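# Carry tube rack through self-closing door to the desk

## Task

Move the tube rack from the counter, through the door that swings shut on its own, onto the desk. At the finish the rack must stand upright with each tube seated all the way down in a hole, and the door must be closed. If the rack or any tube reaches the floor, the task fails. Either robot or both may be used. Finish by releasing the rack and moving the robots away. A robot that falls or is left leaning fails the task.

## Robot and tools

Robots: r1 and r2, two identical Hello Robot Stretch 4 units. Each has an omni-wheel base, a mast with a lift, an arm that telescopes forward, a wrist with yaw, pitch and roll joints, and a two-finger gripper. Each is about 1.6 m tall, and the base rim lies within 0.23 m of the base origin. Every robot reports its state in its own frames. Only the images, lidar_m and wrist_depth_mm show where the two robots are relative to each other.

Frames: the base frame sits on the floor under the base centre, with x forward, y left and z up. hand_pose is a point between the open fingertips, given in the base frame, and it may be a little off. The odometry frame is the base frame as it was at scene start. base_odometry counts wheel turns only, so slipping is counted as travel. Heading is positive to the left, from -3.142 to 3.142. If turned_by_wheels and turned_by_imu differ by more than about 0.1 rad, the base probably hit something or slipped.

execute_actions(actions, cameras): actions is a list holding one action, or none, which just returns state and images. The action is an object keyed by robot name, "r1" and/or "r2". Each robot gets its own entry, which may contain:
- base: exactly one relative move, starting from where the base last measured itself. translate_m drives straight, metres, -2 to 2, forward positive. strafe_m moves sideways, metres, -2 to 2, left positive. rotate_rad turns in place, radians, -3.2 to 3.2, counter-clockwise positive.
- joints: absolute targets by name. lift_m 0 to 1.2. arm_m 0 to 0.55 (extension forward). wrist_yaw_rad -1.134 to 4.276 (0 forward, positive left, 3.14 folded back; above 3.4 the arm may block it). wrist_pitch_rad -1.117 to 4.259 (0 level, 1.57 pointing down). wrist_roll_rad -1.117 to 4.259 (0 means fingers level; positive is clockwise seen from behind). gripper_m -0.038 to 0.141, the fingertip gap in metres; below 0 the fingers press on each other.
- pace: "slow", "default", "fast" or "max". Base speed is 0.1/0.3/0.4/0.6 m/s and turning 1/2/3/4 rad/s. Both are reduced when the lift is above 0.2.
- contact_limits: {"arm_m": 0 to 0.75}, default 0.5, sets how hard the arm may push before it stops.
- end_of_arm: "enable_torque", sent on its own. It revives wrist or gripper motors that switched off.

Everything in one action starts at the same moment. A single action runs 15 s at most. Joint targets outside their range are clipped, and the result notes it. An unknown key or any other bad value rejects the entire call. A robot or joint you leave out may still be pushing toward its earlier target. cameras lists which images to return. Names: r1_head_camera, r1_head_left_camera, r1_head_right_camera, r1_wrist_camera, and the same four for r2, or "all". Null or omitted returns all; [] returns none. If a result reports a stop, the later calls in that same reply do not run. Example: {"r1": {"base": {"translate_m": 0.3}, "joints": {"gripper_m": 0.05}, "pace": "fast"}}.

wait(seconds 0-10): commands nothing and returns state and images. zoom_image(camera, region [x0,y0,x1,y1] in pixels, at most 504x504): a closer view of that camera's latest full image. read_manual: licence text only. finished_scene(scene): ends the scene for good and reports success. Call it only once the goal is met and will stay met.

Results: base_status and joint_status give how each motion ended. "done" means the target was reached; for the base it only means the wheels turned the full amount. "off_target" means it stopped short and may still be pushing. "contact_stop_at_<key>" means it met something; that part goes slack (a lift may sink under load, wheels may roll). "limit_stop_at_tilt" means the robot leans more than 6 degrees and the lift, arm and wheels go slack. "limit_stop_at_own_body" means a self-collision was blocked; move the joint away from the body. "torque_fault" means a wrist or gripper motor went limp until enable_torque is sent. on_its_own describes what happened without being commanded; "held at" there is the target being held. lidar_m is 12 distances in metres over 30-degree sectors: the 1st straight ahead, then counter-clockwise (4th left, 7th behind, 10th right). "-" means nothing, or something closer than 0.25 m. It sees from about 0.15 m up and misses glass and thin legs. wrist_depth_mm is a 7x7 grid of depths, 100 to 2000 mm. motor_effort is a percentage with the peak in brackets. A rest effort outside its normal range hints at a load or a push. base_tilt is in degrees, forward and right positive, each with a fixed offset of up to about 1.5.

Gripping: command gripper_m below the object's width. Squeezing harder pulls the object toward the wrist. Neither gripper_m nor "done" proves you are holding something; a firm grip shows up in the gripper effort. Fingertips pressed on a surface can get stuck, so raise the lift. To unfold the wrist at start, send lift_m 0.4 together with wrist_yaw_rad 0.

Hazards: a hard press between the robots fails the run. Once two bases touch, any further travel presses hard, and nothing in the state reports robot-robot contact. The same command can move the two robots up to about 3 cm apart per metre, so carrying one load together can pull a robot over. Driving or turning with more than 1 kg in the gripper and arm_m above 0.2 can tip the robot, especially at fast pace. A steady push with a high gripper can tip it too. A level gripper holding over about 2 kg trips a torque fault. Avoid drops, slips, slams and hard pushes. The door closes by itself, so hold it open or pass through before it shuts, and make sure it is shut at the end. Loose objects may be nudged now and then. Less robot motion time is better.

Each tool is called after "Request:" in YAML: its name, and indented under it one key for each argument.

## Session

Request:
execute_actions:
  actions: []

Scene clock: 0.00 s.
r1.base_odometry: x=+0.000 y=+0.000 heading=+0.000 (m, m, rad; r1's odometry frame)
r1.turned_by_wheels: +0.000 (rad since the last result)
r1.turned_by_imu: +0.000 (rad since the last result)
r1.base_tilt: forward=+0.4 right=+0.2 (deg)
r1.lidar_m: 2.41 1.36 1.15 0.76 0.68 0.70 0.76 0.64 0.67 0.89 1.85 1.94
r1.base_status: not commanded
r1.joint_positions: lift_m=+0.150 arm_m=+0.000 wrist_yaw_rad=+3.218 wrist_pitch_rad=-0.014 wrist_roll_rad=+0.018 gripper_m=+0.057
r1.joint_status: not commanded
r1.motor_effort: lift_m=+21 arm_m=+0 wrist_yaw_rad=+0 wrist_pitch_rad=-5 wrist_roll_rad=+1 gripper_m=-2 wheel_0=+0 wheel_1=+0 wheel_2=+0 (%)
r1.hand_pose: x=-0.1239 y=+0.0650 z=+0.3323 quat_wxyz=(-0.038, +0.007, +0.009, +0.999) (m; r1's base frame)
r1.wrist_depth_mm: - - 136 1025 931 723 615 / - - 135 1008 931 732 621 / - 107 135 1025 917 723 621 / - 126 151 1008 917 732 615 / 202 759 866 1025 904 732 621 / 211 759 196 1008 201 732 615 / 210 723 831 125 820 683 603
r2.base_odometry: x=+0.000 y=+0.000 heading=+0.000 (m, m, rad; r2's odometry frame)
r2.turned_by_wheels: +0.000 (rad since the last result)
r2.turned_by_imu: +0.000 (rad since the last result)
r2.base_tilt: forward=+0.0 right=+0.3 (deg)
r2.lidar_m: 0.88 0.72 0.72 0.82 1.32 1.37 2.31 1.91 1.89 0.97 0.81 0.81
r2.base_status: not commanded
r2.joint_positions: lift_m=+0.171 arm_m=+0.002 wrist_yaw_rad=+3.122 wrist_pitch_rad=+0.001 wrist_roll_rad=+0.011 gripper_m=+0.057
r2.joint_status: not commanded
r2.motor_effort: lift_m=+22 arm_m=-1 wrist_yaw_rad=-2 wrist_pitch_rad=-8 wrist_roll_rad=+0 gripper_m=-3 wheel_0=+0 wheel_1=+0 wheel_2=+0 (%)
r2.hand_pose: x=-0.1139 y=+0.0932 z=+0.3489 quat_wxyz=(+0.010, +0.000, +0.005, +1.000) (m; r2's base frame)
r2.wrist_depth_mm: - 138 - - - - 1756 / - 128 - - - - 1756 / - 128 192 - - - 1808 / 114 139 - - - - 1255 / 1618 1921 - - - 1863 1182 / 1229 1255 196 1255 202 1205 1118 / 831 820 866 109 842 820 842
pictures: r1_head_camera, r1_head_left_camera, r1_head_right_camera, r1_wrist_camera, r2_head_camera, r2_head_left_camera, r2_head_right_camera, r2_wrist_camera
Images, in order (width x height): r1_head_camera 420x560, r1_head_left_camera 420x672, r1_head_right_camera 420x672, r1_wrist_camera 616x392, r2_head_camera 420x560, r2_head_left_camera 420x672, r2_head_right_camera 420x672, r2_wrist_camera 616x392.

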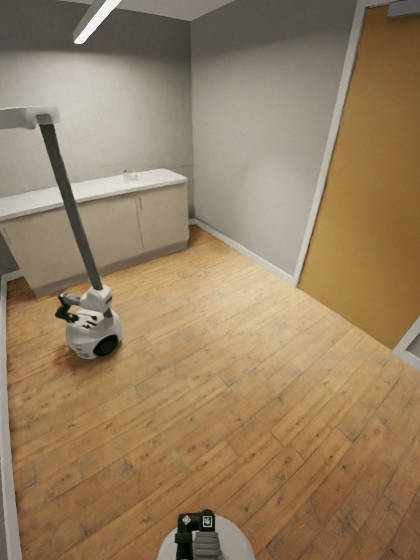

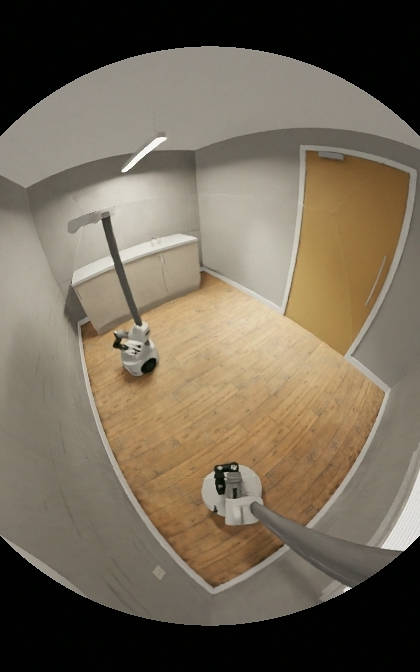

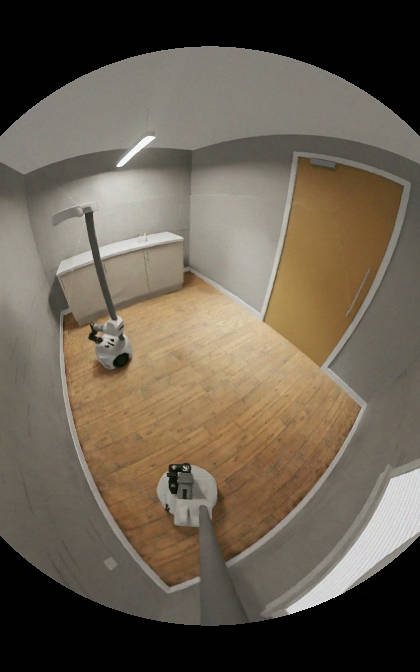

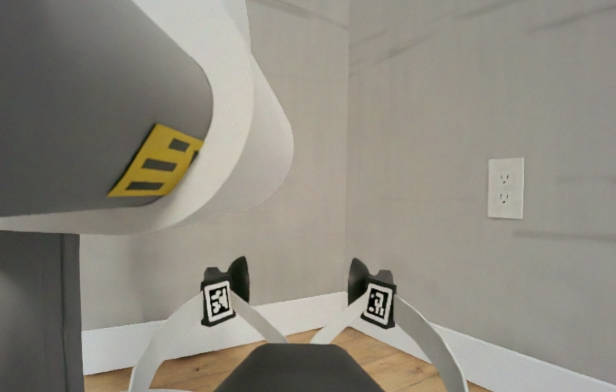

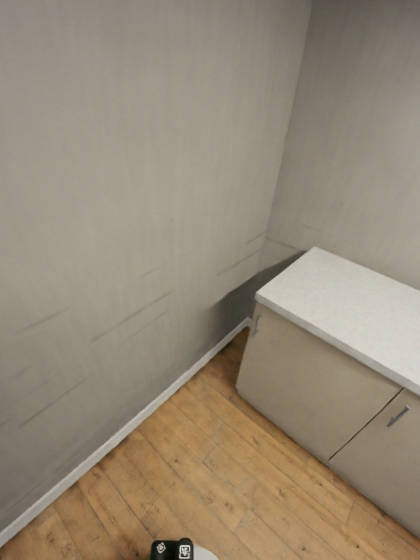

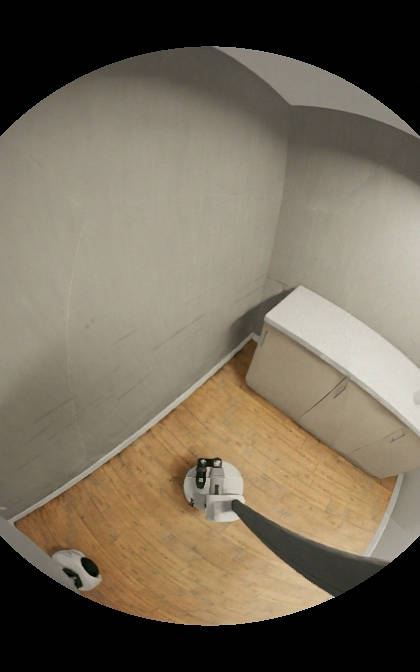

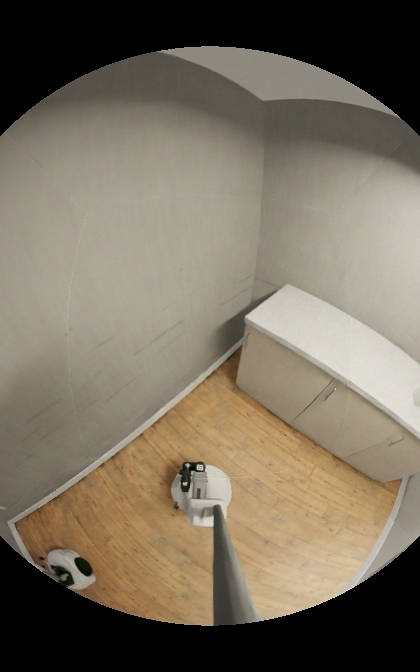

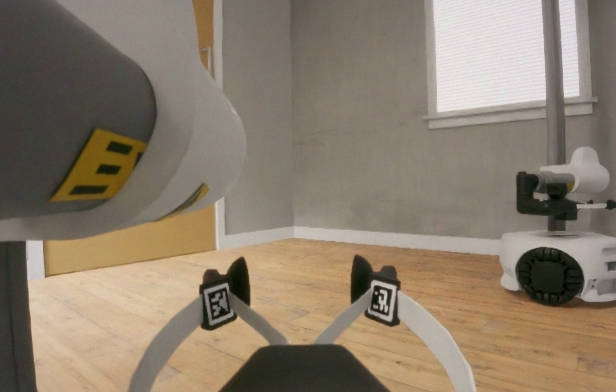

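Request:
execute_actions:
  actions:
    - {"r1":{"base":{"rotate_rad":-0.87},"joints":{"lift_m":0.75,"wrist_yaw_rad":0,"gripper_m":0.12}},"r2":{"base":{"rotate_rad":-0.8},"joints":{"lift_m":0.85,"wrist_yaw_rad":0,"gripper_m":0.14}}}
  cameras: []

Request:
execute_actions:
  actions:
    - {"r1":{"base":{"translate_m":1.0}},"r2":{"base":{"strafe_m":-0.9}}}
  cameras: ["r1_head_camera","r1_wrist_camera","r2_head_camera","r2_wrist_camera"]

Scene clock: 4.17 s.
r1.base_odometry: x=+0.000 y=+0.000 heading=-0.870 (m, m, rad; r1's odometry frame)
r1.turned_by_wheels: -0.870 (rad since the last result)
r1.turned_by_imu: -0.871 (rad since the last result)
r1.base_tilt: forward=+0.4 right=+0.2 (deg)
r1.lidar_m: 1.84 2.04 2.45 1.37 0.95 0.70 0.68 0.74 0.73 0.65 0.70 1.02
r1.base_status: done
r1.joint_positions: lift_m=+0.750 arm_m=+0.000 wrist_yaw_rad=+0.000 wrist_pitch_rad=-0.014 wrist_roll_rad=+0.018 gripper_m=+0.120
r1.joint_status: all done
r1.motor_effort: lift_m=+23(22) arm_m=+0(0) wrist_yaw_rad=-2(6) wrist_pitch_rad=-5(5) wrist_roll_rad=+1(1) gripper_m=-1(3) wheel_0=+2(7) wheel_1=+0(9) wheel_2=+1(7) (%)
r1.hand_pose: x=+0.4589 y=-0.0873 z=+0.9320 quat_wxyz=(+1.000, +0.009, -0.007, +0.000) (m; r1's base frame)
r1.wrist_depth_mm: 1708 1708 1661 1618 1618 1397 960 / 1708 1661 1661 1661 1618 1430 946 / 1708 1756 1708 1661 1661 1430 946 / 1661 1708 1756 1708 1661 1430 946 / 1756 1756 1661 1661 1661 1397 931 / 1708 1708 1708 1708 1708 1281 931 / 1756 1708 1708 123 1708 1205 931
r2.base_odometry: x=+0.000 y=+0.000 heading=-0.800 (m, m, rad; r2's odometry frame)
r2.turned_by_wheels: -0.800 (rad since the last result)
r2.turned_by_imu: -0.810 (rad since the last result)
r2.base_tilt: forward=+0.1 right=+0.3 (deg)
r2.lidar_m: 0.81 0.84 0.77 0.71 0.72 0.94 1.37 1.64 2.02 1.89 1.23 0.87
r2.base_status: done
r2.joint_positions: lift_m=+0.850 arm_m=+0.002 wrist_yaw_rad=+0.000 wrist_pitch_rad=+0.001 wrist_roll_rad=+0.011 gripper_m=+0.140
r2.joint_status: all done
r2.motor_effort: lift_m=+27(28) arm_m=-1(0) wrist_yaw_rad=-2(6) wrist_pitch_rad=-7(10) wrist_roll_rad=+0(0) gripper_m=+0(6) wheel_0=+2(7) wheel_1=+1(9) wheel_2=-1(8) (%)
r2.hand_pose: x=+0.4613 y=-0.0873 z=+1.0275 quat_wxyz=(+1.000, +0.005, +0.000, +0.000) (m; r2's base frame)
r2.wrist_depth_mm: 1138 1160 1205 1205 1255 1281 1308 / 1138 1182 1205 1229 1255 1281 1336 / 1160 1160 1205 1229 1255 1281 1336 / 1160 1182 1205 1255 1255 1308 1308 / 1160 991 991 976 946 917 809 / 580 213 591 603 615 621 654 / 591 597 615 109 634 647 661
pictures: none
No camera images: the call's "cameras" was empty. Leave "cameras" out to get every camera's image.

Scene clock: 8.97 s.
r1.base_odometry: x=+0.645 y=-0.764 heading=-0.870 (m, m, rad; r1's odometry frame)
r1.turned_by_wheels: +0.000 (rad since the last result)
r1.turned_by_imu: -0.003 (rad since the last result)
r1.base_tilt: forward=+0.5 right=+0.2 (deg)
r1.lidar_m: 0.84 0.95 1.37 1.25 2.33 1.74 1.71 1.01 0.75 0.75 0.82 0.93
r1.base_status: done
r1.joint_positions: lift_m=+0.750 arm_m=+0.000 wrist_yaw_rad=+0.000 wrist_pitch_rad=-0.014 wrist_roll_rad=+0.018 gripper_m=+0.120
r1.joint_status: not commanded
r1.motor_effort: lift_m=+21(23) arm_m=+0(0) wrist_yaw_rad=-1(2) wrist_pitch_rad=-7(6) wrist_roll_rad=+1(1) gripper_m=-1(1) wheel_0=+2(6) wheel_1=+1(7) wheel_2=+0(10) (%)
r1.hand_pose: x=+0.4589 y=-0.0874 z=+0.9322 quat_wxyz=(+1.000, +0.009, -0.007, +0.000) (m; r1's base frame)
r1.wrist_depth_mm: 691 683 683 668 676 668 661 / 691 699 683 676 676 661 668 / 707 683 683 683 668 668 668 / 699 691 691 683 683 683 676 / 699 691 699 668 683 676 668 / 699 691 691 676 676 676 668 / 715 707 691 123 683 668 676
r2.base_odometry: x=-0.645 y=-0.627 heading=-0.800 (m, m, rad; r2's odometry frame)
r2.turned_by_wheels: +0.000 (rad since the last result)
r2.turned_by_imu: -0.001 (rad since the last result)
r2.base_tilt: forward=+0.0 right=+0.4 (deg)
r2.lidar_m: 0.86 0.89 1.16 1.61 1.64 2.12 1.24 1.39 1.06 0.99 1.02 0.91
r2.base_status: done
r2.joint_positions: lift_m=+0.850 arm_m=+0.002 wrist_yaw_rad=+0.000 wrist_pitch_rad=+0.001 wrist_roll_rad=+0.011 gripper_m=+0.140
r2.joint_status: not commanded
r2.motor_effort: lift_m=+27(27) arm_m=-1(1) wrist_yaw_rad=-1(1) wrist_pitch_rad=-7(8) wrist_roll_rad=+0(0) gripper_m=+1(1) wheel_0=+3(7) wheel_1=-2(10) wheel_2=-1(1) (%)
r2.hand_pose: x=+0.4613 y=-0.0874 z=+1.0275 quat_wxyz=(+1.000, +0.005, +0.000, +0.000) (m; r2's base frame)
r2.wrist_depth_mm: 1182 1255 1255 1308 1336 1366 1078 / 1205 1229 1281 1281 1336 1336 1078 / 1205 1229 1255 1308 1336 1366 1098 / 1229 1229 1281 1308 1308 1366 1118 / 1008 991 842 976 946 1366 1118 / 634 213 640 647 654 1281 1098 / 634 647 654 109 683 1281 1098
pictures: r1_head_camera, r1_wrist_camera, r2_head_camera, r2_wrist_camera
Images, in order (width x height): r1_head_camera 420x560, r1_wrist_camera 616x392, r2_head_camera 420x560, r2_wrist_camera 616x392.

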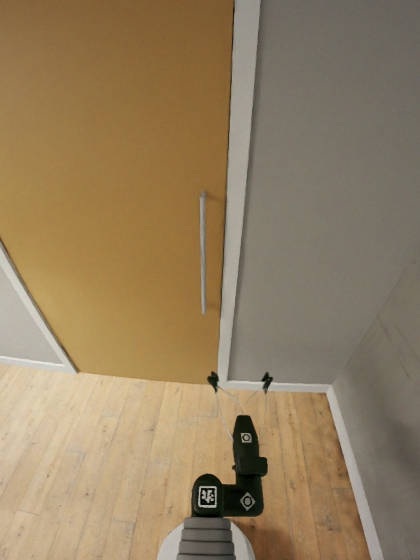

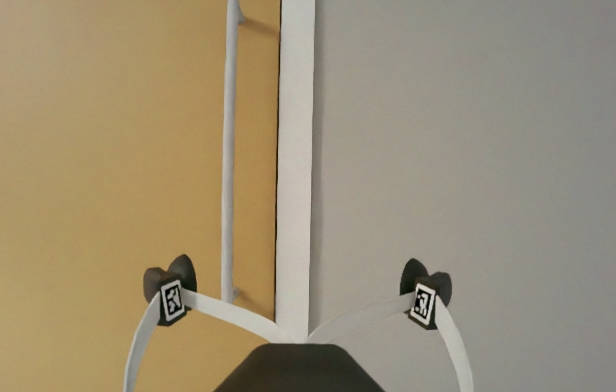

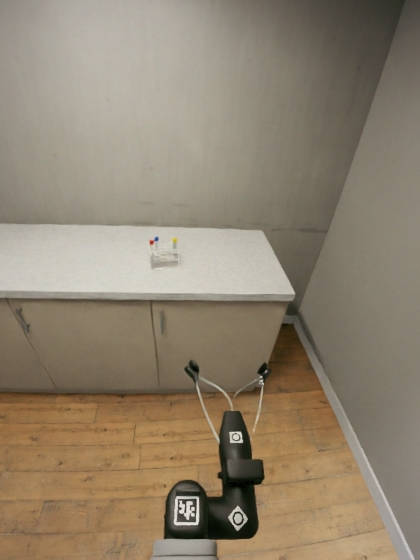

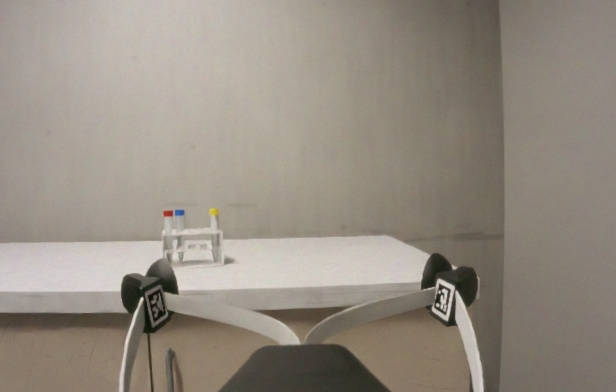

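Request:
execute_actions:
  actions:
    - {"r1":{"base":{"strafe_m":0.12},"joints":{"arm_m":0.25}},"r2":{"base":{"strafe_m":0.23},"joints":{"arm_m":0.35,"lift_m":0.8}}}
  cameras: ["r1_wrist_camera","r2_head_camera","r2_wrist_camera"]

Request:
zoom_image:
  camera: "r2_wrist_camera"
  region: [200,130,400,300]

Request:
zoom_image:
  camera: "r2_head_camera"
  region: [160,210,280,310]

Scene clock: 11.77 s.
r1.base_odometry: x=+0.737 y=-0.687 heading=-0.870 (m, m, rad; r1's odometry frame)
r1.turned_by_wheels: +0.000 (rad since the last result)
r1.turned_by_imu: +0.000 (rad since the last result)
r1.base_tilt: forward=+0.4 right=+0.2 (deg)
r1.lidar_m: 0.85 0.96 1.39 1.16 1.24 1.74 1.70 1.16 0.87 0.87 0.94 0.94
r1.base_status: done
r1.joint_positions: lift_m=+0.750 arm_m=+0.248 wrist_yaw_rad=+0.000 wrist_pitch_rad=-0.014 wrist_roll_rad=+0.018 gripper_m=+0.120
r1.joint_status: all done
r1.motor_effort: lift_m=+21(21) arm_m=+10(9) wrist_yaw_rad=-1(0) wrist_pitch_rad=-7(6) wrist_roll_rad=+1(1) gripper_m=+0(0) wheel_0=-1(9) wheel_1=+0(8) wheel_2=+0(2) (%)
r1.hand_pose: x=+0.7076 y=-0.0874 z=+0.9322 quat_wxyz=(+1.000, +0.009, -0.007, +0.000) (m; r1's base frame)
r1.wrist_depth_mm: 445 442 436 436 418 430 430 / 449 445 439 439 421 430 427 / 449 445 445 439 424 436 430 / 452 445 442 439 424 436 433 / 452 449 445 442 427 436 433 / 455 452 445 445 427 436 433 / 455 452 449 123 430 439 436
r2.base_odometry: x=-0.481 y=-0.467 heading=-0.800 (m, m, rad; r2's odometry frame)
r2.turned_by_wheels: +0.000 (rad since the last result)
r2.turned_by_imu: +0.001 (rad since the last result)
r2.base_tilt: forward=+0.0 right=+0.3 (deg)
r2.lidar_m: 0.83 0.87 1.17 1.38 1.42 1.85 1.18 1.17 1.29 1.21 1.25 0.89
r2.base_status: done
r2.joint_positions: lift_m=+0.800 arm_m=+0.349 wrist_yaw_rad=+0.000 wrist_pitch_rad=+0.001 wrist_roll_rad=+0.011 gripper_m=+0.140
r2.joint_status: all done
r2.motor_effort: lift_m=+15(24) arm_m=+5(3) wrist_yaw_rad=-2(2) wrist_pitch_rad=-8(8) wrist_roll_rad=+1(0) gripper_m=+1(0) wheel_0=-1(10) wheel_1=+3(12) wheel_2=-1(1) (%)
r2.hand_pose: x=+0.8085 y=-0.0874 z=+0.9784 quat_wxyz=(+1.000, +0.005, +0.000, +0.000) (m; r2's base frame)
r2.wrist_depth_mm: 878 904 917 946 960 976 1008 / 878 891 917 946 960 991 1008 / 878 904 917 946 976 991 1008 / 878 904 931 946 991 1008 1025 / 699 699 597 508 668 640 627 / 370 213 345 375 314 324 349 / 276 281 285 109 296 301 307
pictures: r1_wrist_camera, r2_head_camera, r2_wrist_camera
Images, in order (width x height): r1_wrist_camera 616x392, r2_head_camera 420x560, r2_wrist_camera 616x392.

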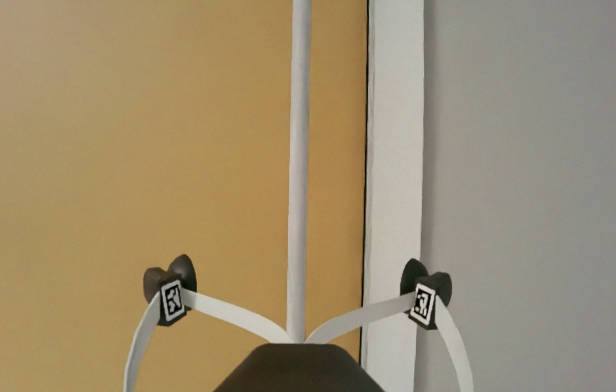

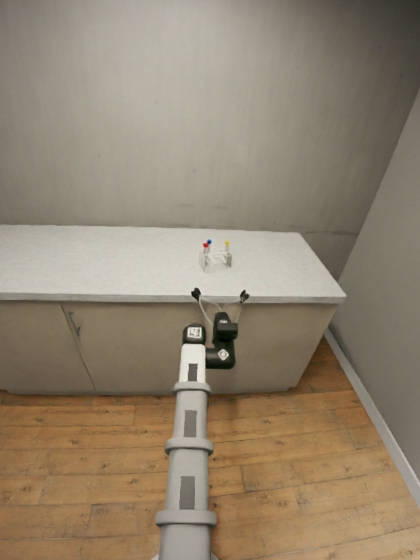

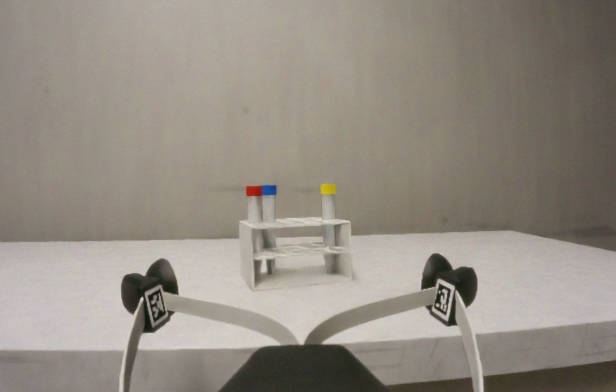

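Region (200, 130, 400, 300) of r2_wrist_camera's 616x392 image, scaled by 2.520; it fills the top 428 rows of this view, and the rest is white.

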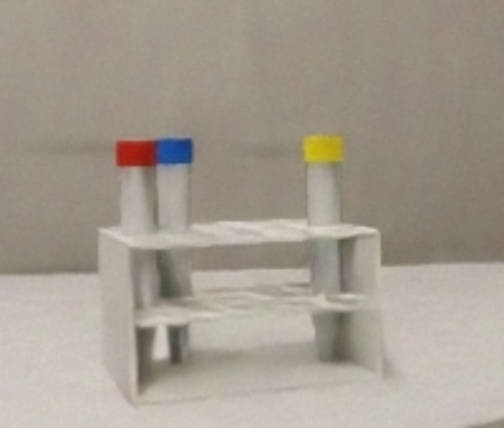

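Region (160, 210, 280, 310) of r2_head_camera's 420x560 image, scaled by 4.200, with more detail than that image has.

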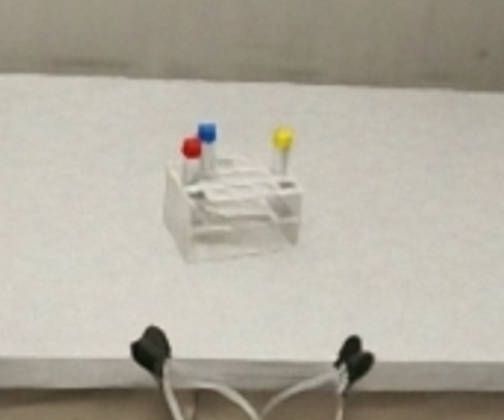

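Request:
execute_actions:
  actions:
    - {"r1":{"joints":{"arm_m":0.39,"gripper_m":0.06}},"r2":{"base":{"strafe_m":-0.32}}}
  cameras: []

Request:
execute_actions:
  actions:
    - {"r1":{"joints":{"gripper_m":-0.02}},"r2":{"base":{"rotate_rad":0.3},"joints":{"arm_m":0.5,"lift_m":0.79}}}
  cameras: ["r1_wrist_camera","r2_head_camera","r2_wrist_camera"]

Scene clock: 15.10 s.
r1.base_odometry: x=+0.737 y=-0.687 heading=-0.870 (m, m, rad; r1's odometry frame)
r1.turned_by_wheels: +0.000 (rad since the last result)
r1.turned_by_imu: +0.001 (rad since the last result)
r1.base_tilt: forward=+0.5 right=+0.2 (deg)
r1.lidar_m: 0.83 0.98 1.36 1.10 2.31 1.75 1.67 1.18 0.88 0.88 0.94 0.93
r1.base_status: not commanded
r1.joint_positions: lift_m=+0.750 arm_m=+0.388 wrist_yaw_rad=+0.000 wrist_pitch_rad=-0.014 wrist_roll_rad=+0.018 gripper_m=+0.060
r1.joint_status: all done
r1.motor_effort: lift_m=+21(21) arm_m=+10(9) wrist_yaw_rad=+0(0) wrist_pitch_rad=-5(5) wrist_roll_rad=+1(1) gripper_m=-3(2) wheel_0=-1(1) wheel_1=+0(0) wheel_2=+0(0) (%)
r1.hand_pose: x=+0.8476 y=-0.0874 z=+0.9322 quat_wxyz=(+1.000, +0.009, -0.007, +0.000) (m; r1's base frame)
r1.wrist_depth_mm: 304 301 301 298 297 293 291 / 304 303 303 300 298 294 293 / 304 301 301 300 298 296 294 / 307 306 303 301 298 294 294 / 309 307 306 301 286 298 296 / 312 307 196 240 204 296 297 / 310 307 309 125 301 300 298
r2.base_odometry: x=-0.710 y=-0.690 heading=-0.800 (m, m, rad; r2's odometry frame)
r2.turned_by_wheels: +0.000 (rad since the last result)
r2.turned_by_imu: +0.000 (rad since the last result)
r2.base_tilt: forward=+0.0 right=+0.3 (deg)
r2.lidar_m: 0.86 0.90 1.18 1.69 1.74 2.26 1.11 1.31 0.95 0.90 0.93 0.92
r2.base_status: done
r2.joint_positions: lift_m=+0.800 arm_m=+0.349 wrist_yaw_rad=+0.000 wrist_pitch_rad=+0.001 wrist_roll_rad=+0.011 gripper_m=+0.140
r2.joint_status: not commanded
r2.motor_effort: lift_m=+16(16) arm_m=+5(5) wrist_yaw_rad=-1(2) wrist_pitch_rad=-8(8) wrist_roll_rad=+0(1) gripper_m=+1(2) wheel_0=+2(9) wheel_1=-2(10) wheel_2=-1(1) (%)
r2.hand_pose: x=+0.8085 y=-0.0874 z=+0.9784 quat_wxyz=(+1.000, +0.005, +0.000, +0.000) (m; r2's base frame)
r2.wrist_depth_mm: 891 904 946 976 991 1008 931 / 904 931 946 976 991 1008 960 / 917 917 946 960 991 1025 946 / 917 931 960 976 1008 1025 960 / 508 603 699 691 668 1025 946 / 373 213 345 377 315 325 904 / 291 296 303 109 315 322 917
pictures: none
No camera images: the call's "cameras" was empty. Leave "cameras" out to get every camera's image.

Scene clock: 16.70 s.
r1.base_odometry: x=+0.737 y=-0.686 heading=-0.870 (m, m, rad; r1's odometry frame)
r1.turned_by_wheels: +0.000 (rad since the last result)
r1.turned_by_imu: +0.000 (rad since the last result)
r1.base_tilt: forward=+0.4 right=+0.2 (deg)
r1.lidar_m: 0.86 0.98 1.37 1.09 2.30 1.75 1.69 1.17 0.86 0.87 0.94 0.93
r1.base_status: not commanded
r1.joint_positions: lift_m=+0.750 arm_m=+0.388 wrist_yaw_rad=-0.004 wrist_pitch_rad=-0.014 wrist_roll_rad=+0.018 gripper_m=-0.020
r1.joint_status: all done
r1.motor_effort: lift_m=+21(21) arm_m=+9(10) wrist_yaw_rad=+10(11) wrist_pitch_rad=-6(7) wrist_roll_rad=+1(1) gripper_m=-8(12) wheel_0=-1(1) wheel_1=+0(0) wheel_2=-4(4) (%)
r1.hand_pose: x=+0.8474 y=-0.0885 z=+0.9322 quat_wxyz=(+1.000, +0.009, -0.007, -0.002) (m; r1's base frame)
r1.wrist_depth_mm: 304 303 300 298 297 293 293 / 304 303 301 298 300 294 294 / 306 304 303 301 298 296 296 / 306 306 306 301 300 298 296 / 309 306 304 301 301 297 298 / 310 309 186 206 289 298 298 / 310 309 306 122 296 300 300
r2.base_odometry: x=-0.710 y=-0.690 heading=-0.500 (m, m, rad; r2's odometry frame)
r2.turned_by_wheels: +0.300 (rad since the last result)
r2.turned_by_imu: +0.304 (rad since the last result)
r2.base_tilt: forward=+0.1 right=+0.3 (deg)
r2.lidar_m: 0.87 1.00 1.72 1.72 1.95 1.14 1.11 1.06 0.90 0.90 1.03 0.86
r2.base_status: done
r2.joint_positions: lift_m=+0.790 arm_m=+0.499 wrist_yaw_rad=+0.000 wrist_pitch_rad=+0.001 wrist_roll_rad=+0.011 gripper_m=+0.140
r2.joint_status: all done
r2.motor_effort: lift_m=+15(16) arm_m=+5(8) wrist_yaw_rad=+0(1) wrist_pitch_rad=-8(8) wrist_roll_rad=+0(0) gripper_m=+0(1) wheel_0=-3(10) wheel_1=-2(8) wheel_2=-1(8) (%)
r2.hand_pose: x=+0.9585 y=-0.0874 z=+0.9685 quat_wxyz=(+1.000, +0.005, +0.000, +0.000) (m; r2's base frame)
r2.wrist_depth_mm: 946 904 866 820 778 759 732 / 960 917 866 820 788 750 732 / 960 917 866 831 798 759 732 / 960 917 878 831 788 759 732 / 647 647 554 387 525 591 574 / 342 213 317 338 287 298 322 / 238 234 244 109 247 228 229
pictures: r1_wrist_camera, r2_head_camera, r2_wrist_camera
Images, in order (width x height): r1_wrist_camera 616x392, r2_head_camera 420x560, r2_wrist_camera 616x392.

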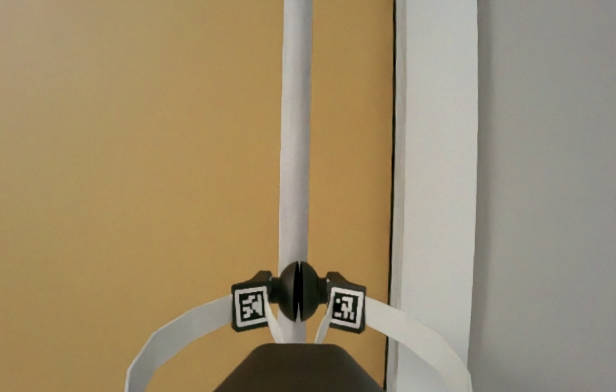

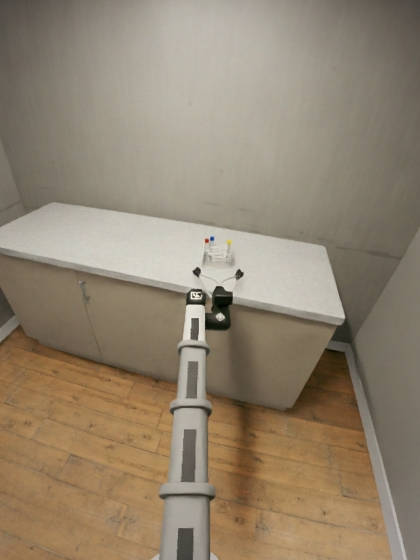

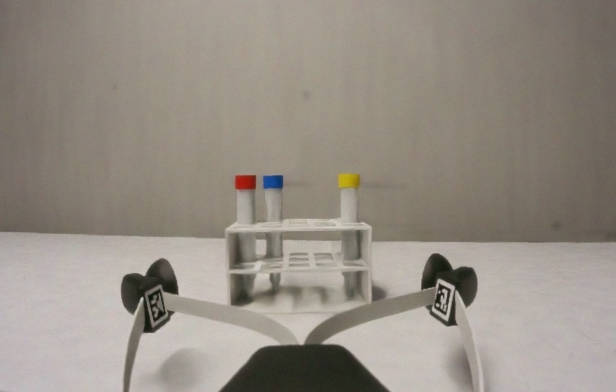

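Request:
execute_actions:
  actions:
    - {"r1":{"joints":{"gripper_m":0.06}},"r2":{"base":{"translate_m":0.135},"pace":"slow"}}
  cameras: ["r2_wrist_camera"]

Request:
execute_actions:
  actions:
    - {"r1":{"joints":{"arm_m":0.435}},"r2":{"joints":{"gripper_m":0.07}}}
  cameras: []

Request:
execute_actions:
  actions:
    - {"r1":{"joints":{"gripper_m":-0.03}},"r2":{"joints":{"lift_m":0.83},"pace":"slow"}}
  cameras: ["r1_wrist_camera","r2_wrist_camera"]

Request:
execute_actions:
  actions:
    - {"r1":{"joints":{"arm_m":0.15},"base":{"strafe_m":0.04},"pace":"slow"}}
  cameras: ["r1_head_left_camera","r1_wrist_camera","r2_wrist_camera"]

Scene clock: 20.30 s.
r1.base_odometry: x=+0.737 y=-0.686 heading=-0.870 (m, m, rad; r1's odometry frame)
r1.turned_by_wheels: +0.000 (rad since the last result)
r1.turned_by_imu: +0.001 (rad since the last result)
r1.base_tilt: forward=+0.4 right=+0.2 (deg)
r1.lidar_m: 0.85 0.96 1.40 1.22 2.32 1.76 1.69 1.17 0.87 0.87 0.93 0.93
r1.base_status: not commanded
r1.joint_positions: lift_m=+0.750 arm_m=+0.388 wrist_yaw_rad=-0.007 wrist_pitch_rad=-0.014 wrist_roll_rad=+0.018 gripper_m=+0.060
r1.joint_status: all done
r1.on_its_own: wrist_yaw_rad is at rest, and its effort (+20) is outside its rest range (-13 to +13)
r1.motor_effort: lift_m=+21(21) arm_m=+9(9) wrist_yaw_rad=+20(19) wrist_pitch_rad=-6(4) wrist_roll_rad=+1(1) gripper_m=+0(9) wheel_0=-1(1) wheel_1=+0(0) wheel_2=-6(6) (%)
r1.hand_pose: x=+0.8472 y=-0.0894 z=+0.9322 quat_wxyz=(+1.000, +0.009, -0.007, -0.003) (m; r1's base frame)
r1.wrist_depth_mm: 304 301 300 298 297 296 293 / 306 303 303 300 298 293 297 / 304 306 301 301 300 297 296 / 307 306 304 303 301 298 298 / 309 307 304 304 301 298 300 / 309 307 189 216 202 298 300 / 309 309 309 125 290 301 300
r2.base_odometry: x=-0.592 y=-0.754 heading=-0.500 (m, m, rad; r2's odometry frame)
r2.turned_by_wheels: +0.001 (rad since the last result)
r2.turned_by_imu: +0.001 (rad since the last result)
r2.base_tilt: forward=+0.0 right=+0.3 (deg)
r2.lidar_m: 0.74 0.88 1.47 1.68 1.91 1.26 1.25 1.13 0.94 0.93 1.05 0.73
r2.base_status: done
r2.joint_positions: lift_m=+0.790 arm_m=+0.499 wrist_yaw_rad=+0.000 wrist_pitch_rad=+0.001 wrist_roll_rad=+0.011 gripper_m=+0.140
r2.joint_status: not commanded
r2.motor_effort: lift_m=+15(15) arm_m=+5(5) wrist_yaw_rad=-3(0) wrist_pitch_rad=-9(8) wrist_roll_rad=+0(0) gripper_m=+1(3) wheel_0=+4(6) wheel_1=+4(6) wheel_2=-1(7) (%)
r2.hand_pose: x=+0.9585 y=-0.0874 z=+0.9685 quat_wxyz=(+1.000, +0.005, +0.000, +0.000) (m; r2's base frame)
r2.wrist_depth_mm: 798 768 723 691 661 634 609 / 798 768 732 699 668 634 615 / 809 768 732 699 661 634 609 / 809 768 732 699 654 640 615 / 640 647 227 256 236 634 609 / 342 213 195 246 229 298 320 / 237 234 216 109 230 227 229
pictures: r2_wrist_camera
Images, in order (width x height): r2_wrist_camera 616x392.

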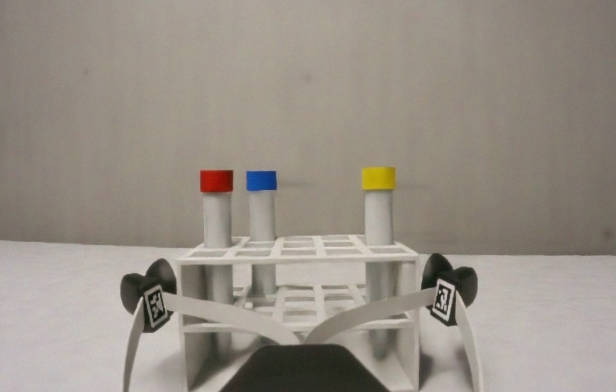

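Scene clock: 22.03 s.
r1.base_odometry: x=+0.737 y=-0.686 heading=-0.871 (m, m, rad; r1's odometry frame)
r1.turned_by_wheels: +0.000 (rad since the last result)
r1.turned_by_imu: +0.016 (rad since the last result)
r1.base_tilt: forward=+0.3 right=+0.3 (deg)
r1.lidar_m: 0.86 0.97 1.42 1.25 2.27 1.74 1.69 1.16 0.87 0.88 0.95 0.92
r1.base_status: not commanded
r1.joint_positions: lift_m=+0.750 arm_m=+0.396 wrist_yaw_rad=-0.011 wrist_pitch_rad=-0.014 wrist_roll_rad=+0.018 gripper_m=+0.060
r1.joint_status: arm_m contact_stop (moved +0.008 of +0.047)
r1.on_its_own: arm_m is slack since a contact_stop (your +0.435 is given up); wrist_yaw_rad is at rest, and its effort (+31) is outside its rest range (-13 to +13)
r1.motor_effort: lift_m=+21(21) arm_m=+0(25) wrist_yaw_rad=+31(52) wrist_pitch_rad=-5(10) wrist_roll_rad=+1(1) gripper_m=+0(1) wheel_0=-3(8) wheel_1=+1(6) wheel_2=-10(16) (%)
r1.hand_pose: x=+0.8545 y=-0.0906 z=+0.9322 quat_wxyz=(+1.000, +0.009, -0.007, -0.006) (m; r1's base frame)
r1.wrist_depth_mm: 301 300 297 294 294 277 287 / 301 301 298 296 294 279 290 / 301 301 300 296 294 279 290 / 303 301 300 297 296 281 290 / 304 303 300 297 297 281 293 / 306 304 186 198 283 282 293 / 307 306 301 128 298 283 296
r2.base_odometry: x=-0.592 y=-0.754 heading=-0.500 (m, m, rad; r2's odometry frame)
r2.turned_by_wheels: +0.000 (rad since the last result)
r2.turned_by_imu: +0.000 (rad since the last result)
r2.base_tilt: forward=+0.1 right=+0.3 (deg)
r2.lidar_m: 0.73 0.85 1.46 1.67 1.90 1.25 1.24 1.12 0.93 0.93 1.06 0.73
r2.base_status: not commanded
r2.joint_positions: lift_m=+0.790 arm_m=+0.499 wrist_yaw_rad=+0.000 wrist_pitch_rad=+0.001 wrist_roll_rad=+0.011 gripper_m=+0.070
r2.joint_status: all done
r2.motor_effort: lift_m=+15(15) arm_m=+5(5) wrist_yaw_rad=-2(2) wrist_pitch_rad=-8(7) wrist_roll_rad=+0(1) gripper_m=-23(23) wheel_0=+4(4) wheel_1=+4(4) wheel_2=-1(1) (%)
r2.hand_pose: x=+0.9585 y=-0.0874 z=+0.9685 quat_wxyz=(+1.000, +0.005, +0.000, +0.000) (m; r2's base frame)
r2.wrist_depth_mm: 798 759 723 691 661 627 603 / 798 778 732 691 661 634 615 / 798 768 723 699 661 640 615 / 809 768 240 699 654 640 615 / 647 647 214 250 217 634 615 / 340 181 213 247 211 183 320 / 229 233 181 109 211 226 229
pictures: none
No camera images: the call's "cameras" was empty. Leave "cameras" out to get every camera's image.

not run: a stop came earlier in this reply.

not run: a stop came earlier in this reply.

The left fingertip snagged on the bar, so I'm backing off and retrying.

Request:
execute_actions:
  actions:
    - {"r1":{"joints":{"arm_m":0.34,"gripper_m":0.09}},"r2":{"joints":{"lift_m":0.83},"pace":"slow"}}
  cameras: ["r2_wrist_camera"]

Request:
execute_actions:
  actions:
    - {"r1":{"joints":{"arm_m":0.435}},"r2":{"joints":{"arm_m":0.3},"pace":"slow"}}
  cameras: []

Request:
execute_actions:
  actions:
    - {"r1":{"joints":{"gripper_m":-0.03}}}
  cameras: ["r1_wrist_camera"]

Request:
execute_actions:
  actions:
    - {"r1":{"joints":{"arm_m":0.15},"base":{"strafe_m":0.04},"pace":"slow"},"r2":{"base":{"strafe_m":0.7}}}
  cameras: ["r1_head_left_camera","r1_wrist_camera","r2_wrist_camera"]

Scene clock: 23.93 s.
r1.base_odometry: x=+0.737 y=-0.687 heading=-0.870 (m, m, rad; r1's odometry frame)
r1.turned_by_wheels: +0.001 (rad since the last result)
r1.turned_by_imu: +0.001 (rad since the last result)
r1.base_tilt: forward=+0.4 right=+0.2 (deg)
r1.lidar_m: 0.85 0.97 1.41 1.24 2.28 1.76 1.68 1.15 0.87 0.88 0.95 0.94
r1.base_status: not commanded
r1.joint_positions: lift_m=+0.750 arm_m=+0.342 wrist_yaw_rad=+0.000 wrist_pitch_rad=-0.014 wrist_roll_rad=+0.018 gripper_m=+0.090
r1.joint_status: all done
r1.motor_effort: lift_m=+21(21) arm_m=-10(10) wrist_yaw_rad=+0(32) wrist_pitch_rad=-5(5) wrist_roll_rad=+1(1) gripper_m=-2(6) wheel_0=+0(2) wheel_1=+0(1) wheel_2=-1(10) (%)
r1.hand_pose: x=+0.8011 y=-0.0875 z=+0.9322 quat_wxyz=(+1.000, +0.009, -0.007, +0.000) (m; r1's base frame)
r1.wrist_depth_mm: 357 353 351 349 342 336 336 / 357 355 351 349 343 340 338 / 362 357 353 347 345 342 338 / 362 357 353 349 347 340 340 / 362 357 353 349 347 342 342 / 364 362 216 351 204 342 342 / 366 362 357 125 349 345 342
r2.base_odometry: x=-0.592 y=-0.754 heading=-0.500 (m, m, rad; r2's odometry frame)
r2.turned_by_wheels: +0.000 (rad since the last result)
r2.turned_by_imu: +0.000 (rad since the last result)
r2.base_tilt: forward=+0.0 right=+0.3 (deg)
r2.lidar_m: 0.74 0.85 1.44 1.69 1.92 1.25 1.24 1.11 0.92 0.92 1.06 0.73
r2.base_status: not commanded
r2.joint_positions: lift_m=+0.829 arm_m=+0.499 wrist_yaw_rad=+0.000 wrist_pitch_rad=+0.002 wrist_roll_rad=+0.011 gripper_m=+0.070
r2.joint_status: all done
r2.motor_effort: lift_m=+27(28) arm_m=+5(5) wrist_yaw_rad=-2(0) wrist_pitch_rad=-10(10) wrist_roll_rad=+0(0) gripper_m=-22(21) wheel_0=+4(4) wheel_1=+4(4) wheel_2=-1(2) (%)
r2.hand_pose: x=+0.9585 y=-0.0874 z=+1.0072 quat_wxyz=(+1.000, +0.005, +0.001, +0.000) (m; r2's base frame)
r2.wrist_depth_mm: 798 759 723 683 661 634 609 / 798 759 723 691 661 634 609 / 798 768 732 691 668 640 615 / 809 768 241 699 654 640 615 / 798 768 215 252 216 647 621 / 455 182 214 247 211 183 430 / 306 312 181 109 211 300 312
pictures: r2_wrist_camera
Images, in order (width x height): r2_wrist_camera 616x392.

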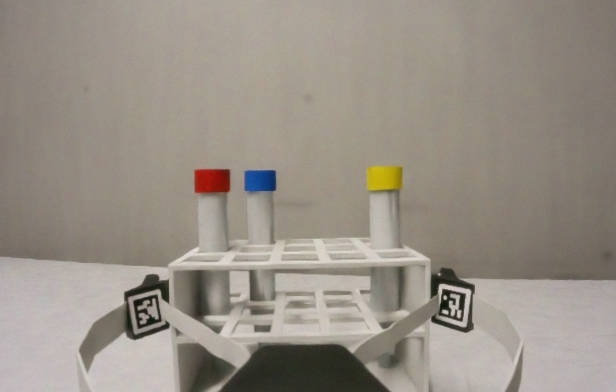

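Scene clock: 27.20 s.
r1.base_odometry: x=+0.737 y=-0.687 heading=-0.870 (m, m, rad; r1's odometry frame)
r1.turned_by_wheels: +0.000 (rad since the last result)
r1.turned_by_imu: +0.001 (rad since the last result)
r1.base_tilt: forward=+0.4 right=+0.2 (deg)
r1.lidar_m: 0.85 0.98 1.40 1.23 2.28 1.74 1.69 1.17 0.88 0.88 0.95 0.94
r1.base_status: not commanded
r1.joint_positions: lift_m=+0.750 arm_m=+0.433 wrist_yaw_rad=+0.000 wrist_pitch_rad=-0.014 wrist_roll_rad=+0.018 gripper_m=+0.090
r1.joint_status: all done
r1.motor_effort: lift_m=+21(21) arm_m=+10(10) wrist_yaw_rad=+0(0) wrist_pitch_rad=-6(6) wrist_roll_rad=+1(2) gripper_m=+0(0) wheel_0=+0(0) wheel_1=+0(0) wheel_2=-1(0) (%)
r1.hand_pose: x=+0.8926 y=-0.0874 z=+0.9322 quat_wxyz=(+1.000, +0.009, -0.007, +0.000) (m; r1's base frame)
r1.wrist_depth_mm: 266 263 259 256 254 237 247 / 265 263 258 257 255 238 249 / 266 264 260 258 255 239 249 / 267 264 262 259 256 240 250 / 267 266 262 259 256 241 251 / 268 266 216 262 205 242 253 / 271 270 264 125 259 242 253
r2.base_odometry: x=-0.592 y=-0.754 heading=-0.500 (m, m, rad; r2's odometry frame)
r2.turned_by_wheels: +0.000 (rad since the last result)
r2.turned_by_imu: +0.000 (rad since the last result)
r2.base_tilt: forward=+0.0 right=+0.3 (deg)
r2.lidar_m: 0.72 0.85 1.46 1.68 1.90 1.25 1.24 1.11 0.92 0.93 1.06 0.73
r2.base_status: not commanded
r2.joint_positions: lift_m=+0.829 arm_m=+0.301 wrist_yaw_rad=+0.000 wrist_pitch_rad=+0.002 wrist_roll_rad=+0.011 gripper_m=+0.070
r2.joint_status: all done
r2.motor_effort: lift_m=+27(27) arm_m=-6(3) wrist_yaw_rad=-1(1) wrist_pitch_rad=-10(14) wrist_roll_rad=+0(0) gripper_m=-22(20) wheel_0=+4(4) wheel_1=+4(4) wheel_2=-1(2) (%)
r2.hand_pose: x=+0.7604 y=-0.0874 z=+1.0071 quat_wxyz=(+1.000, +0.005, +0.001, +0.000) (m; r2's base frame)
r2.wrist_depth_mm: 1008 976 917 878 831 809 778 / 1025 960 917 878 831 820 788 / 1025 991 931 891 842 809 778 / 1042 976 241 891 842 820 788 / 854 854 215 252 216 809 788 / 455 181 213 247 211 183 427 / 306 312 181 109 211 301 314
pictures: none
No camera images: the call's "cameras" was empty. Leave "cameras" out to get every camera's image.

Scene clock: 29.10 s.
r1.base_odometry: x=+0.737 y=-0.687 heading=-0.870 (m, m, rad; r1's odometry frame)
r1.turned_by_wheels: +0.000 (rad since the last result)
r1.turned_by_imu: -0.023 (rad since the last result)
r1.base_tilt: forward=+0.5 right=+0.3 (deg)
r1.lidar_m: 0.84 0.96 1.36 1.24 2.33 1.76 1.68 1.19 0.88 0.87 0.95 0.93
r1.base_status: not commanded
r1.joint_positions: lift_m=+0.750 arm_m=+0.435 wrist_yaw_rad=+0.009 wrist_pitch_rad=-0.014 wrist_roll_rad=+0.017 gripper_m=-0.029
r1.joint_status: all done
r1.on_its_own: wrist_yaw_rad is at rest, and its effort (-26) is outside its rest range (-13 to +13)
r1.motor_effort: lift_m=+21(21) arm_m=-1(10) wrist_yaw_rad=-26(26) wrist_pitch_rad=-7(6) wrist_roll_rad=+3(3) gripper_m=-19(19) wheel_0=-7(14) wheel_1=-5(6) wheel_2=+9(9) (%)
r1.hand_pose: x=+0.8953 y=-0.0849 z=+0.9320 quat_wxyz=(+1.000, +0.009, -0.007, +0.004) (m; r1's base frame)
r1.wrist_depth_mm: 255 253 252 249 248 232 243 / 256 254 252 250 248 234 244 / 255 254 251 250 249 234 245 / 257 255 254 250 249 235 246 / 258 255 254 250 250 236 247 / 258 257 186 187 189 236 248 / 259 257 255 148 252 237 248
r2.base_odometry: x=-0.592 y=-0.754 heading=-0.500 (m, m, rad; r2's odometry frame)
r2.turned_by_wheels: +0.000 (rad since the last result)
r2.turned_by_imu: +0.000 (rad since the last result)
r2.base_tilt: forward=+0.0 right=+0.3 (deg)
r2.lidar_m: 0.71 0.85 1.45 1.68 1.89 1.25 1.22 1.11 0.93 0.92 1.06 0.74
r2.base_status: not commanded
r2.joint_positions: lift_m=+0.829 arm_m=+0.301 wrist_yaw_rad=+0.000 wrist_pitch_rad=+0.002 wrist_roll_rad=+0.011 gripper_m=+0.070
r2.joint_status: not commanded
r2.motor_effort: lift_m=+27(27) arm_m=-6(6) wrist_yaw_rad=-1(3) wrist_pitch_rad=-12(12) wrist_roll_rad=+0(1) gripper_m=-20(24) wheel_0=+4(4) wheel_1=+4(4) wheel_2=-1(1) (%)
r2.hand_pose: x=+0.7604 y=-0.0874 z=+1.0071 quat_wxyz=(+1.000, +0.005, +0.001, +0.000) (m; r2's base frame)
r2.wrist_depth_mm: 1025 960 931 878 831 809 768 / 1025 976 917 878 842 809 778 / 1025 991 931 891 842 809 778 / 1042 976 241 891 842 809 788 / 854 854 215 252 216 809 778 / 455 181 213 247 210 184 427 / 306 314 181 109 211 303 314
pictures: r1_wrist_camera
Images, in order (width x height): r1_wrist_camera 616x392.

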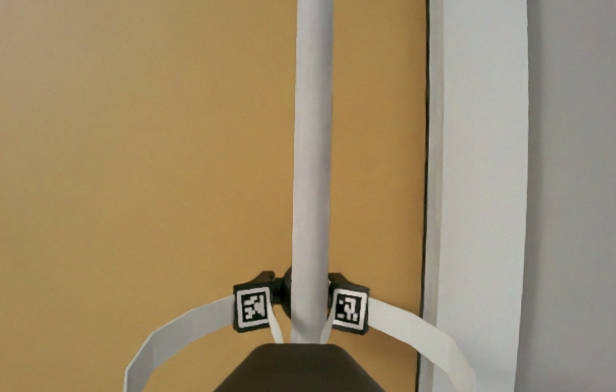

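Scene clock: 44.10 s.
r1.base_odometry: x=+0.768 y=-0.661 heading=-0.867 (m, m, rad; r1's odometry frame)
r1.turned_by_wheels: +0.003 (rad since the last result)
r1.turned_by_imu: -0.038 (rad since the last result)
r1.base_tilt: forward=+0.5 right=+0.2 (deg)
r1.lidar_m: 0.56 0.73 1.26 2.11 1.21 1.80 1.73 1.33 0.93 0.95 1.00 0.90
r1.base_status: done
r1.joint_positions: lift_m=+0.750 arm_m=+0.154 wrist_yaw_rad=+0.031 wrist_pitch_rad=-0.012 wrist_roll_rad=+0.017 gripper_m=-0.029
r1.joint_status: all done
r1.motor_effort: lift_m=+21(21) arm_m=-20(23) wrist_yaw_rad=-89(95) wrist_pitch_rad=-8(10) wrist_roll_rad=+1(2) gripper_m=-23(24) wheel_0=+13(19) wheel_1=+2(5) wheel_2=+23(23) (%)
r1.hand_pose: x=+0.6154 y=-0.0785 z=+0.9317 quat_wxyz=(+1.000, +0.009, -0.006, +0.015) (m; r1's base frame)
r1.wrist_depth_mm: 325 296 268 242 230 496 492 / 325 296 270 242 232 496 496 / 324 296 271 241 231 504 500 / 325 296 272 243 232 504 500 / 327 298 272 243 234 500 500 / 329 300 183 186 229 508 504 / 329 293 276 132 231 508 508
r2.base_odometry: x=-0.256 y=-0.140 heading=-0.500 (m, m, rad; r2's odometry frame)
r2.turned_by_wheels: +0.000 (rad since the last result)
r2.turned_by_imu: +0.002 (rad since the last result)
r2.base_tilt: forward=+0.0 right=+0.3 (deg)
r2.lidar_m: 0.74 1.05 0.98 0.97 1.12 1.88 1.24 1.21 1.62 1.60 1.07 0.92
r2.base_status: done
r2.joint_positions: lift_m=+0.830 arm_m=+0.301 wrist_yaw_rad=+0.000 wrist_pitch_rad=+0.002 wrist_roll_rad=+0.011 gripper_m=+0.070
r2.joint_status: not commanded
r2.motor_effort: lift_m=+27(27) arm_m=-6(6) wrist_yaw_rad=-1(0) wrist_pitch_rad=-10(12) wrist_roll_rad=+0(0) gripper_m=-25(25) wheel_0=-1(13) wheel_1=+1(10) wheel_2=+0(0) (%)
r2.hand_pose: x=+0.7604 y=-0.0874 z=+1.0072 quat_wxyz=(+1.000, +0.005, +0.001, +0.000) (m; r2's base frame)
r2.wrist_depth_mm: 1078 1138 1078 1025 976 931 917 / 1078 1138 1078 1025 991 946 917 / 1098 1160 1078 1042 991 946 917 / 1098 1160 241 1042 991 960 917 / 1042 854 215 253 216 778 768 / 480 182 213 247 211 184 427 / 504 466 181 109 211 357 342
pictures: r1_head_left_camera, r1_wrist_camera, r2_wrist_camera
Images, in order (width x height): r1_head_left_camera 420x672, r1_wrist_camera 616x392, r2_wrist_camera 616x392.

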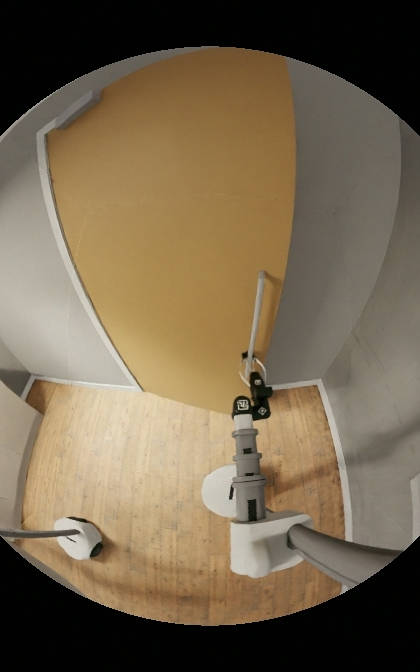

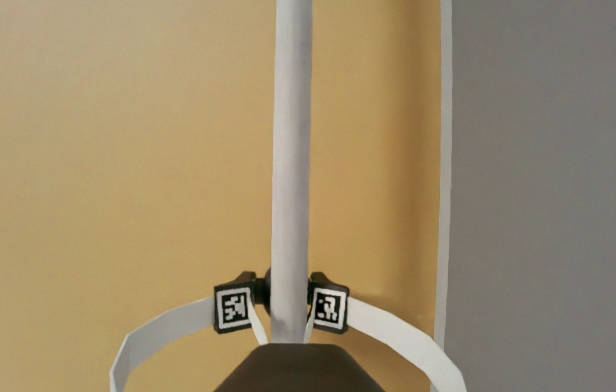

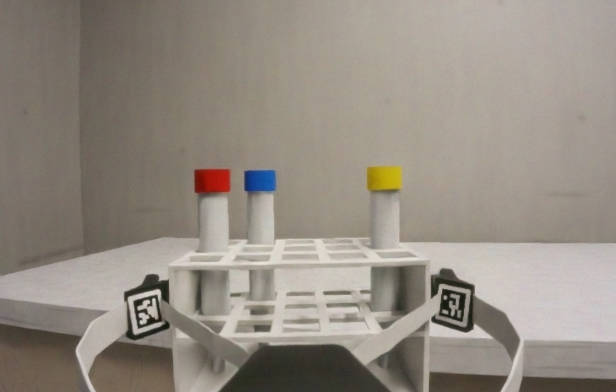

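Request:
execute_actions:
  actions:
    - {"r1":{"joints":{"arm_m":0.19,"wrist_yaw_rad":-0.15,"gripper_m":-0.015},"base":{"strafe_m":0.09}},"r2":{"base":{"strafe_m":0.3},"joints":{"arm_m":0.0}}}
  cameras: []

Request:
execute_actions:
  actions:
    - {"r1":{"joints":{"arm_m":0.12,"wrist_yaw_rad":-0.4},"base":{"strafe_m":0.13},"pace":"slow"},"r2":{"base":{"rotate_rad":-0.21},"pace":"slow"}}
  cameras: ["r1_head_left_camera"]

Scene clock: 47.33 s.
r1.base_odometry: x=+0.837 y=-0.603 heading=-0.869 (m, m, rad; r1's odometry frame)
r1.turned_by_wheels: -0.003 (rad since the last result)
r1.turned_by_imu: -0.029 (rad since the last result)
r1.base_tilt: forward=+0.4 right=+0.3 (deg)
r1.lidar_m: 0.59 0.73 1.24 2.02 1.25 1.26 1.72 1.51 1.08 1.04 1.09 0.66
r1.base_status: done
r1.joint_positions: lift_m=+0.750 arm_m=+0.190 wrist_yaw_rad=-0.161 wrist_pitch_rad=-0.014 wrist_roll_rad=+0.018 gripper_m=-0.015
r1.joint_status: all done
r1.on_its_own: wrist_yaw_rad is at rest, and its effort (+32) is outside its rest range (-13 to +13)
r1.motor_effort: lift_m=+21(21) arm_m=-2(17) wrist_yaw_rad=+32(90) wrist_pitch_rad=-4(12) wrist_roll_rad=+0(0) gripper_m=-18(23) wheel_0=-21(25) wheel_1=-8(13) wheel_2=-4(23) (%)
r1.hand_pose: x=+0.6319 y=-0.1326 z=+0.9322 quat_wxyz=(+0.997, +0.008, -0.008, -0.080) (m; r1's base frame)
r1.wrist_depth_mm: 256 253 251 248 246 564 597 / 257 254 251 249 247 559 597 / 256 255 252 250 247 569 603 / 258 255 253 250 249 564 603 / 258 257 254 227 249 574 609 / 260 258 187 187 189 574 603 / 260 258 255 127 251 580 615
r2.base_odometry: x=-0.112 y=+0.123 heading=-0.500 (m, m, rad; r2's odometry frame)
r2.turned_by_wheels: +0.000 (rad since the last result)
r2.turned_by_imu: +0.001 (rad since the last result)
r2.base_tilt: forward=+0.1 right=+0.3 (deg)
r2.lidar_m: 0.45 0.85 0.71 0.68 0.81 1.32 2.13 1.27 1.92 1.92 1.16 0.47
r2.base_status: done
r2.joint_positions: lift_m=+0.830 arm_m=+0.003 wrist_yaw_rad=+0.000 wrist_pitch_rad=+0.002 wrist_roll_rad=+0.011 gripper_m=+0.070
r2.joint_status: all done
joint sent to its limit — the command would take r2.arm_m past its lower limit, so that joint was sent only as far as its limit.
r2.motor_effort: lift_m=+27(27) arm_m=-6(8) wrist_yaw_rad=+0(1) wrist_pitch_rad=-12(13) wrist_roll_rad=+0(0) gripper_m=-19(24) wheel_0=-1(13) wheel_1=+1(10) wheel_2=+0(1) (%)
r2.hand_pose: x=+0.4621 y=-0.0874 z=+1.0071 quat_wxyz=(+1.000, +0.005, +0.001, +0.000) (m; r2's base frame)
r2.wrist_depth_mm: 831 1098 1430 1366 1308 1255 1205 / 831 1098 1430 1397 1308 1255 1229 / 831 1098 1430 1397 1336 1281 1205 / 842 1098 241 1397 1308 1308 1229 / 831 1098 215 252 218 809 768 / 820 181 214 247 211 183 683 / 788 1078 181 109 211 715 683
pictures: none
No camera images: the call's "cameras" was empty. Leave "cameras" out to get every camera's image.

Scene clock: 58.23 s.
r1.base_odometry: x=+1.028 y=-0.883 heading=-0.776 (m, m, rad; r1's odometry frame)
r1.turned_by_wheels: +0.093 (rad since the last result)
r1.turned_by_imu: +0.075 (rad since the last result)
r1.base_tilt: forward=+0.4 right=+0.2 (deg)
r1.lidar_m: 0.54 0.58 0.82 2.08 1.61 1.54 2.05 1.34 1.04 1.00 0.76 0.50
r1.base_status: strafe_m contact_stop (by the wheels' count: -0.034 of +0.130)
r1.joint_positions: lift_m=+0.750 arm_m=+0.122 wrist_yaw_rad=-0.400 wrist_pitch_rad=-0.014 wrist_roll_rad=+0.017 gripper_m=-0.015
r1.joint_status: all done
r1.on_its_own: the wheels are slack since a contact_stop
r1.motor_effort: lift_m=+21(21) arm_m=-10(22) wrist_yaw_rad=-1(87) wrist_pitch_rad=-4(7) wrist_roll_rad=+2(4) gripper_m=-10(23) wheel_0=+0(33) wheel_1=+0(11) wheel_2=+0(20) (%)
r1.hand_pose: x=+0.5243 y=-0.1928 z=+0.9321 quat_wxyz=(+0.980, +0.007, -0.009, -0.199) (m; r1's base frame)
r1.wrist_depth_mm: 197 212 231 243 271 314 343 / 198 213 232 245 272 314 349 / 199 214 234 245 272 315 349 / 200 215 235 247 273 315 351 / 200 216 236 220 272 319 357 / 202 216 186 190 271 322 357 / 201 211 235 129 271 324 366
r2.base_odometry: x=-0.112 y=+0.123 heading=-0.709 (m, m, rad; r2's odometry frame)
r2.turned_by_wheels: -0.209 (rad since the last result)
r2.turned_by_imu: -0.210 (rad since the last result)
r2.base_tilt: forward=+0.1 right=+0.3 (deg)
r2.lidar_m: 0.44 0.98 0.71 0.69 0.72 1.01 2.13 1.62 1.55 1.90 1.35 0.49
r2.base_status: done
r2.joint_positions: lift_m=+0.830 arm_m=+0.003 wrist_yaw_rad=+0.000 wrist_pitch_rad=+0.002 wrist_roll_rad=+0.011 gripper_m=+0.070
r2.joint_status: not commanded
r2.motor_effort: lift_m=+27(27) arm_m=-5(6) wrist_yaw_rad=+0(0) wrist_pitch_rad=-13(13) wrist_roll_rad=+0(0) gripper_m=-20(23) wheel_0=+4(10) wheel_1=+5(7) wheel_2=+3(7) (%)
r2.hand_pose: x=+0.4621 y=-0.0874 z=+1.0071 quat_wxyz=(+1.000, +0.005, +0.001, +0.000) (m; r2's base frame)
r2.wrist_depth_mm: 1138 1336 1366 1366 1366 1397 1366 / 1138 1366 1366 1336 1366 1397 1366 / 1118 1366 1366 1366 1397 1366 1366 / 1138 1366 242 1397 1397 1366 1397 / 1118 866 215 253 216 798 768 / 1138 182 213 248 210 184 768 / 1060 788 181 109 211 778 778
pictures: r1_head_left_camera
Images, in order (width x height): r1_head_left_camera 420x672.

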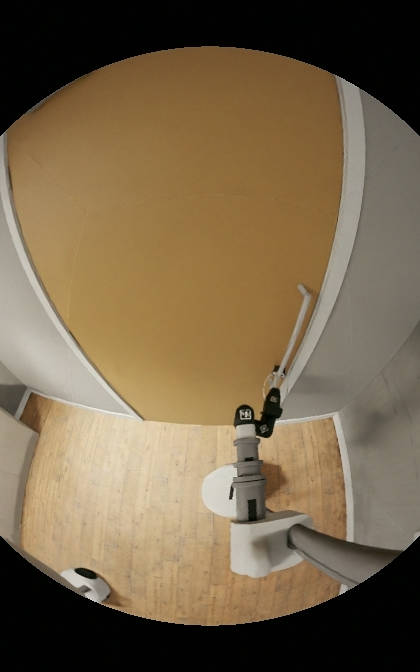

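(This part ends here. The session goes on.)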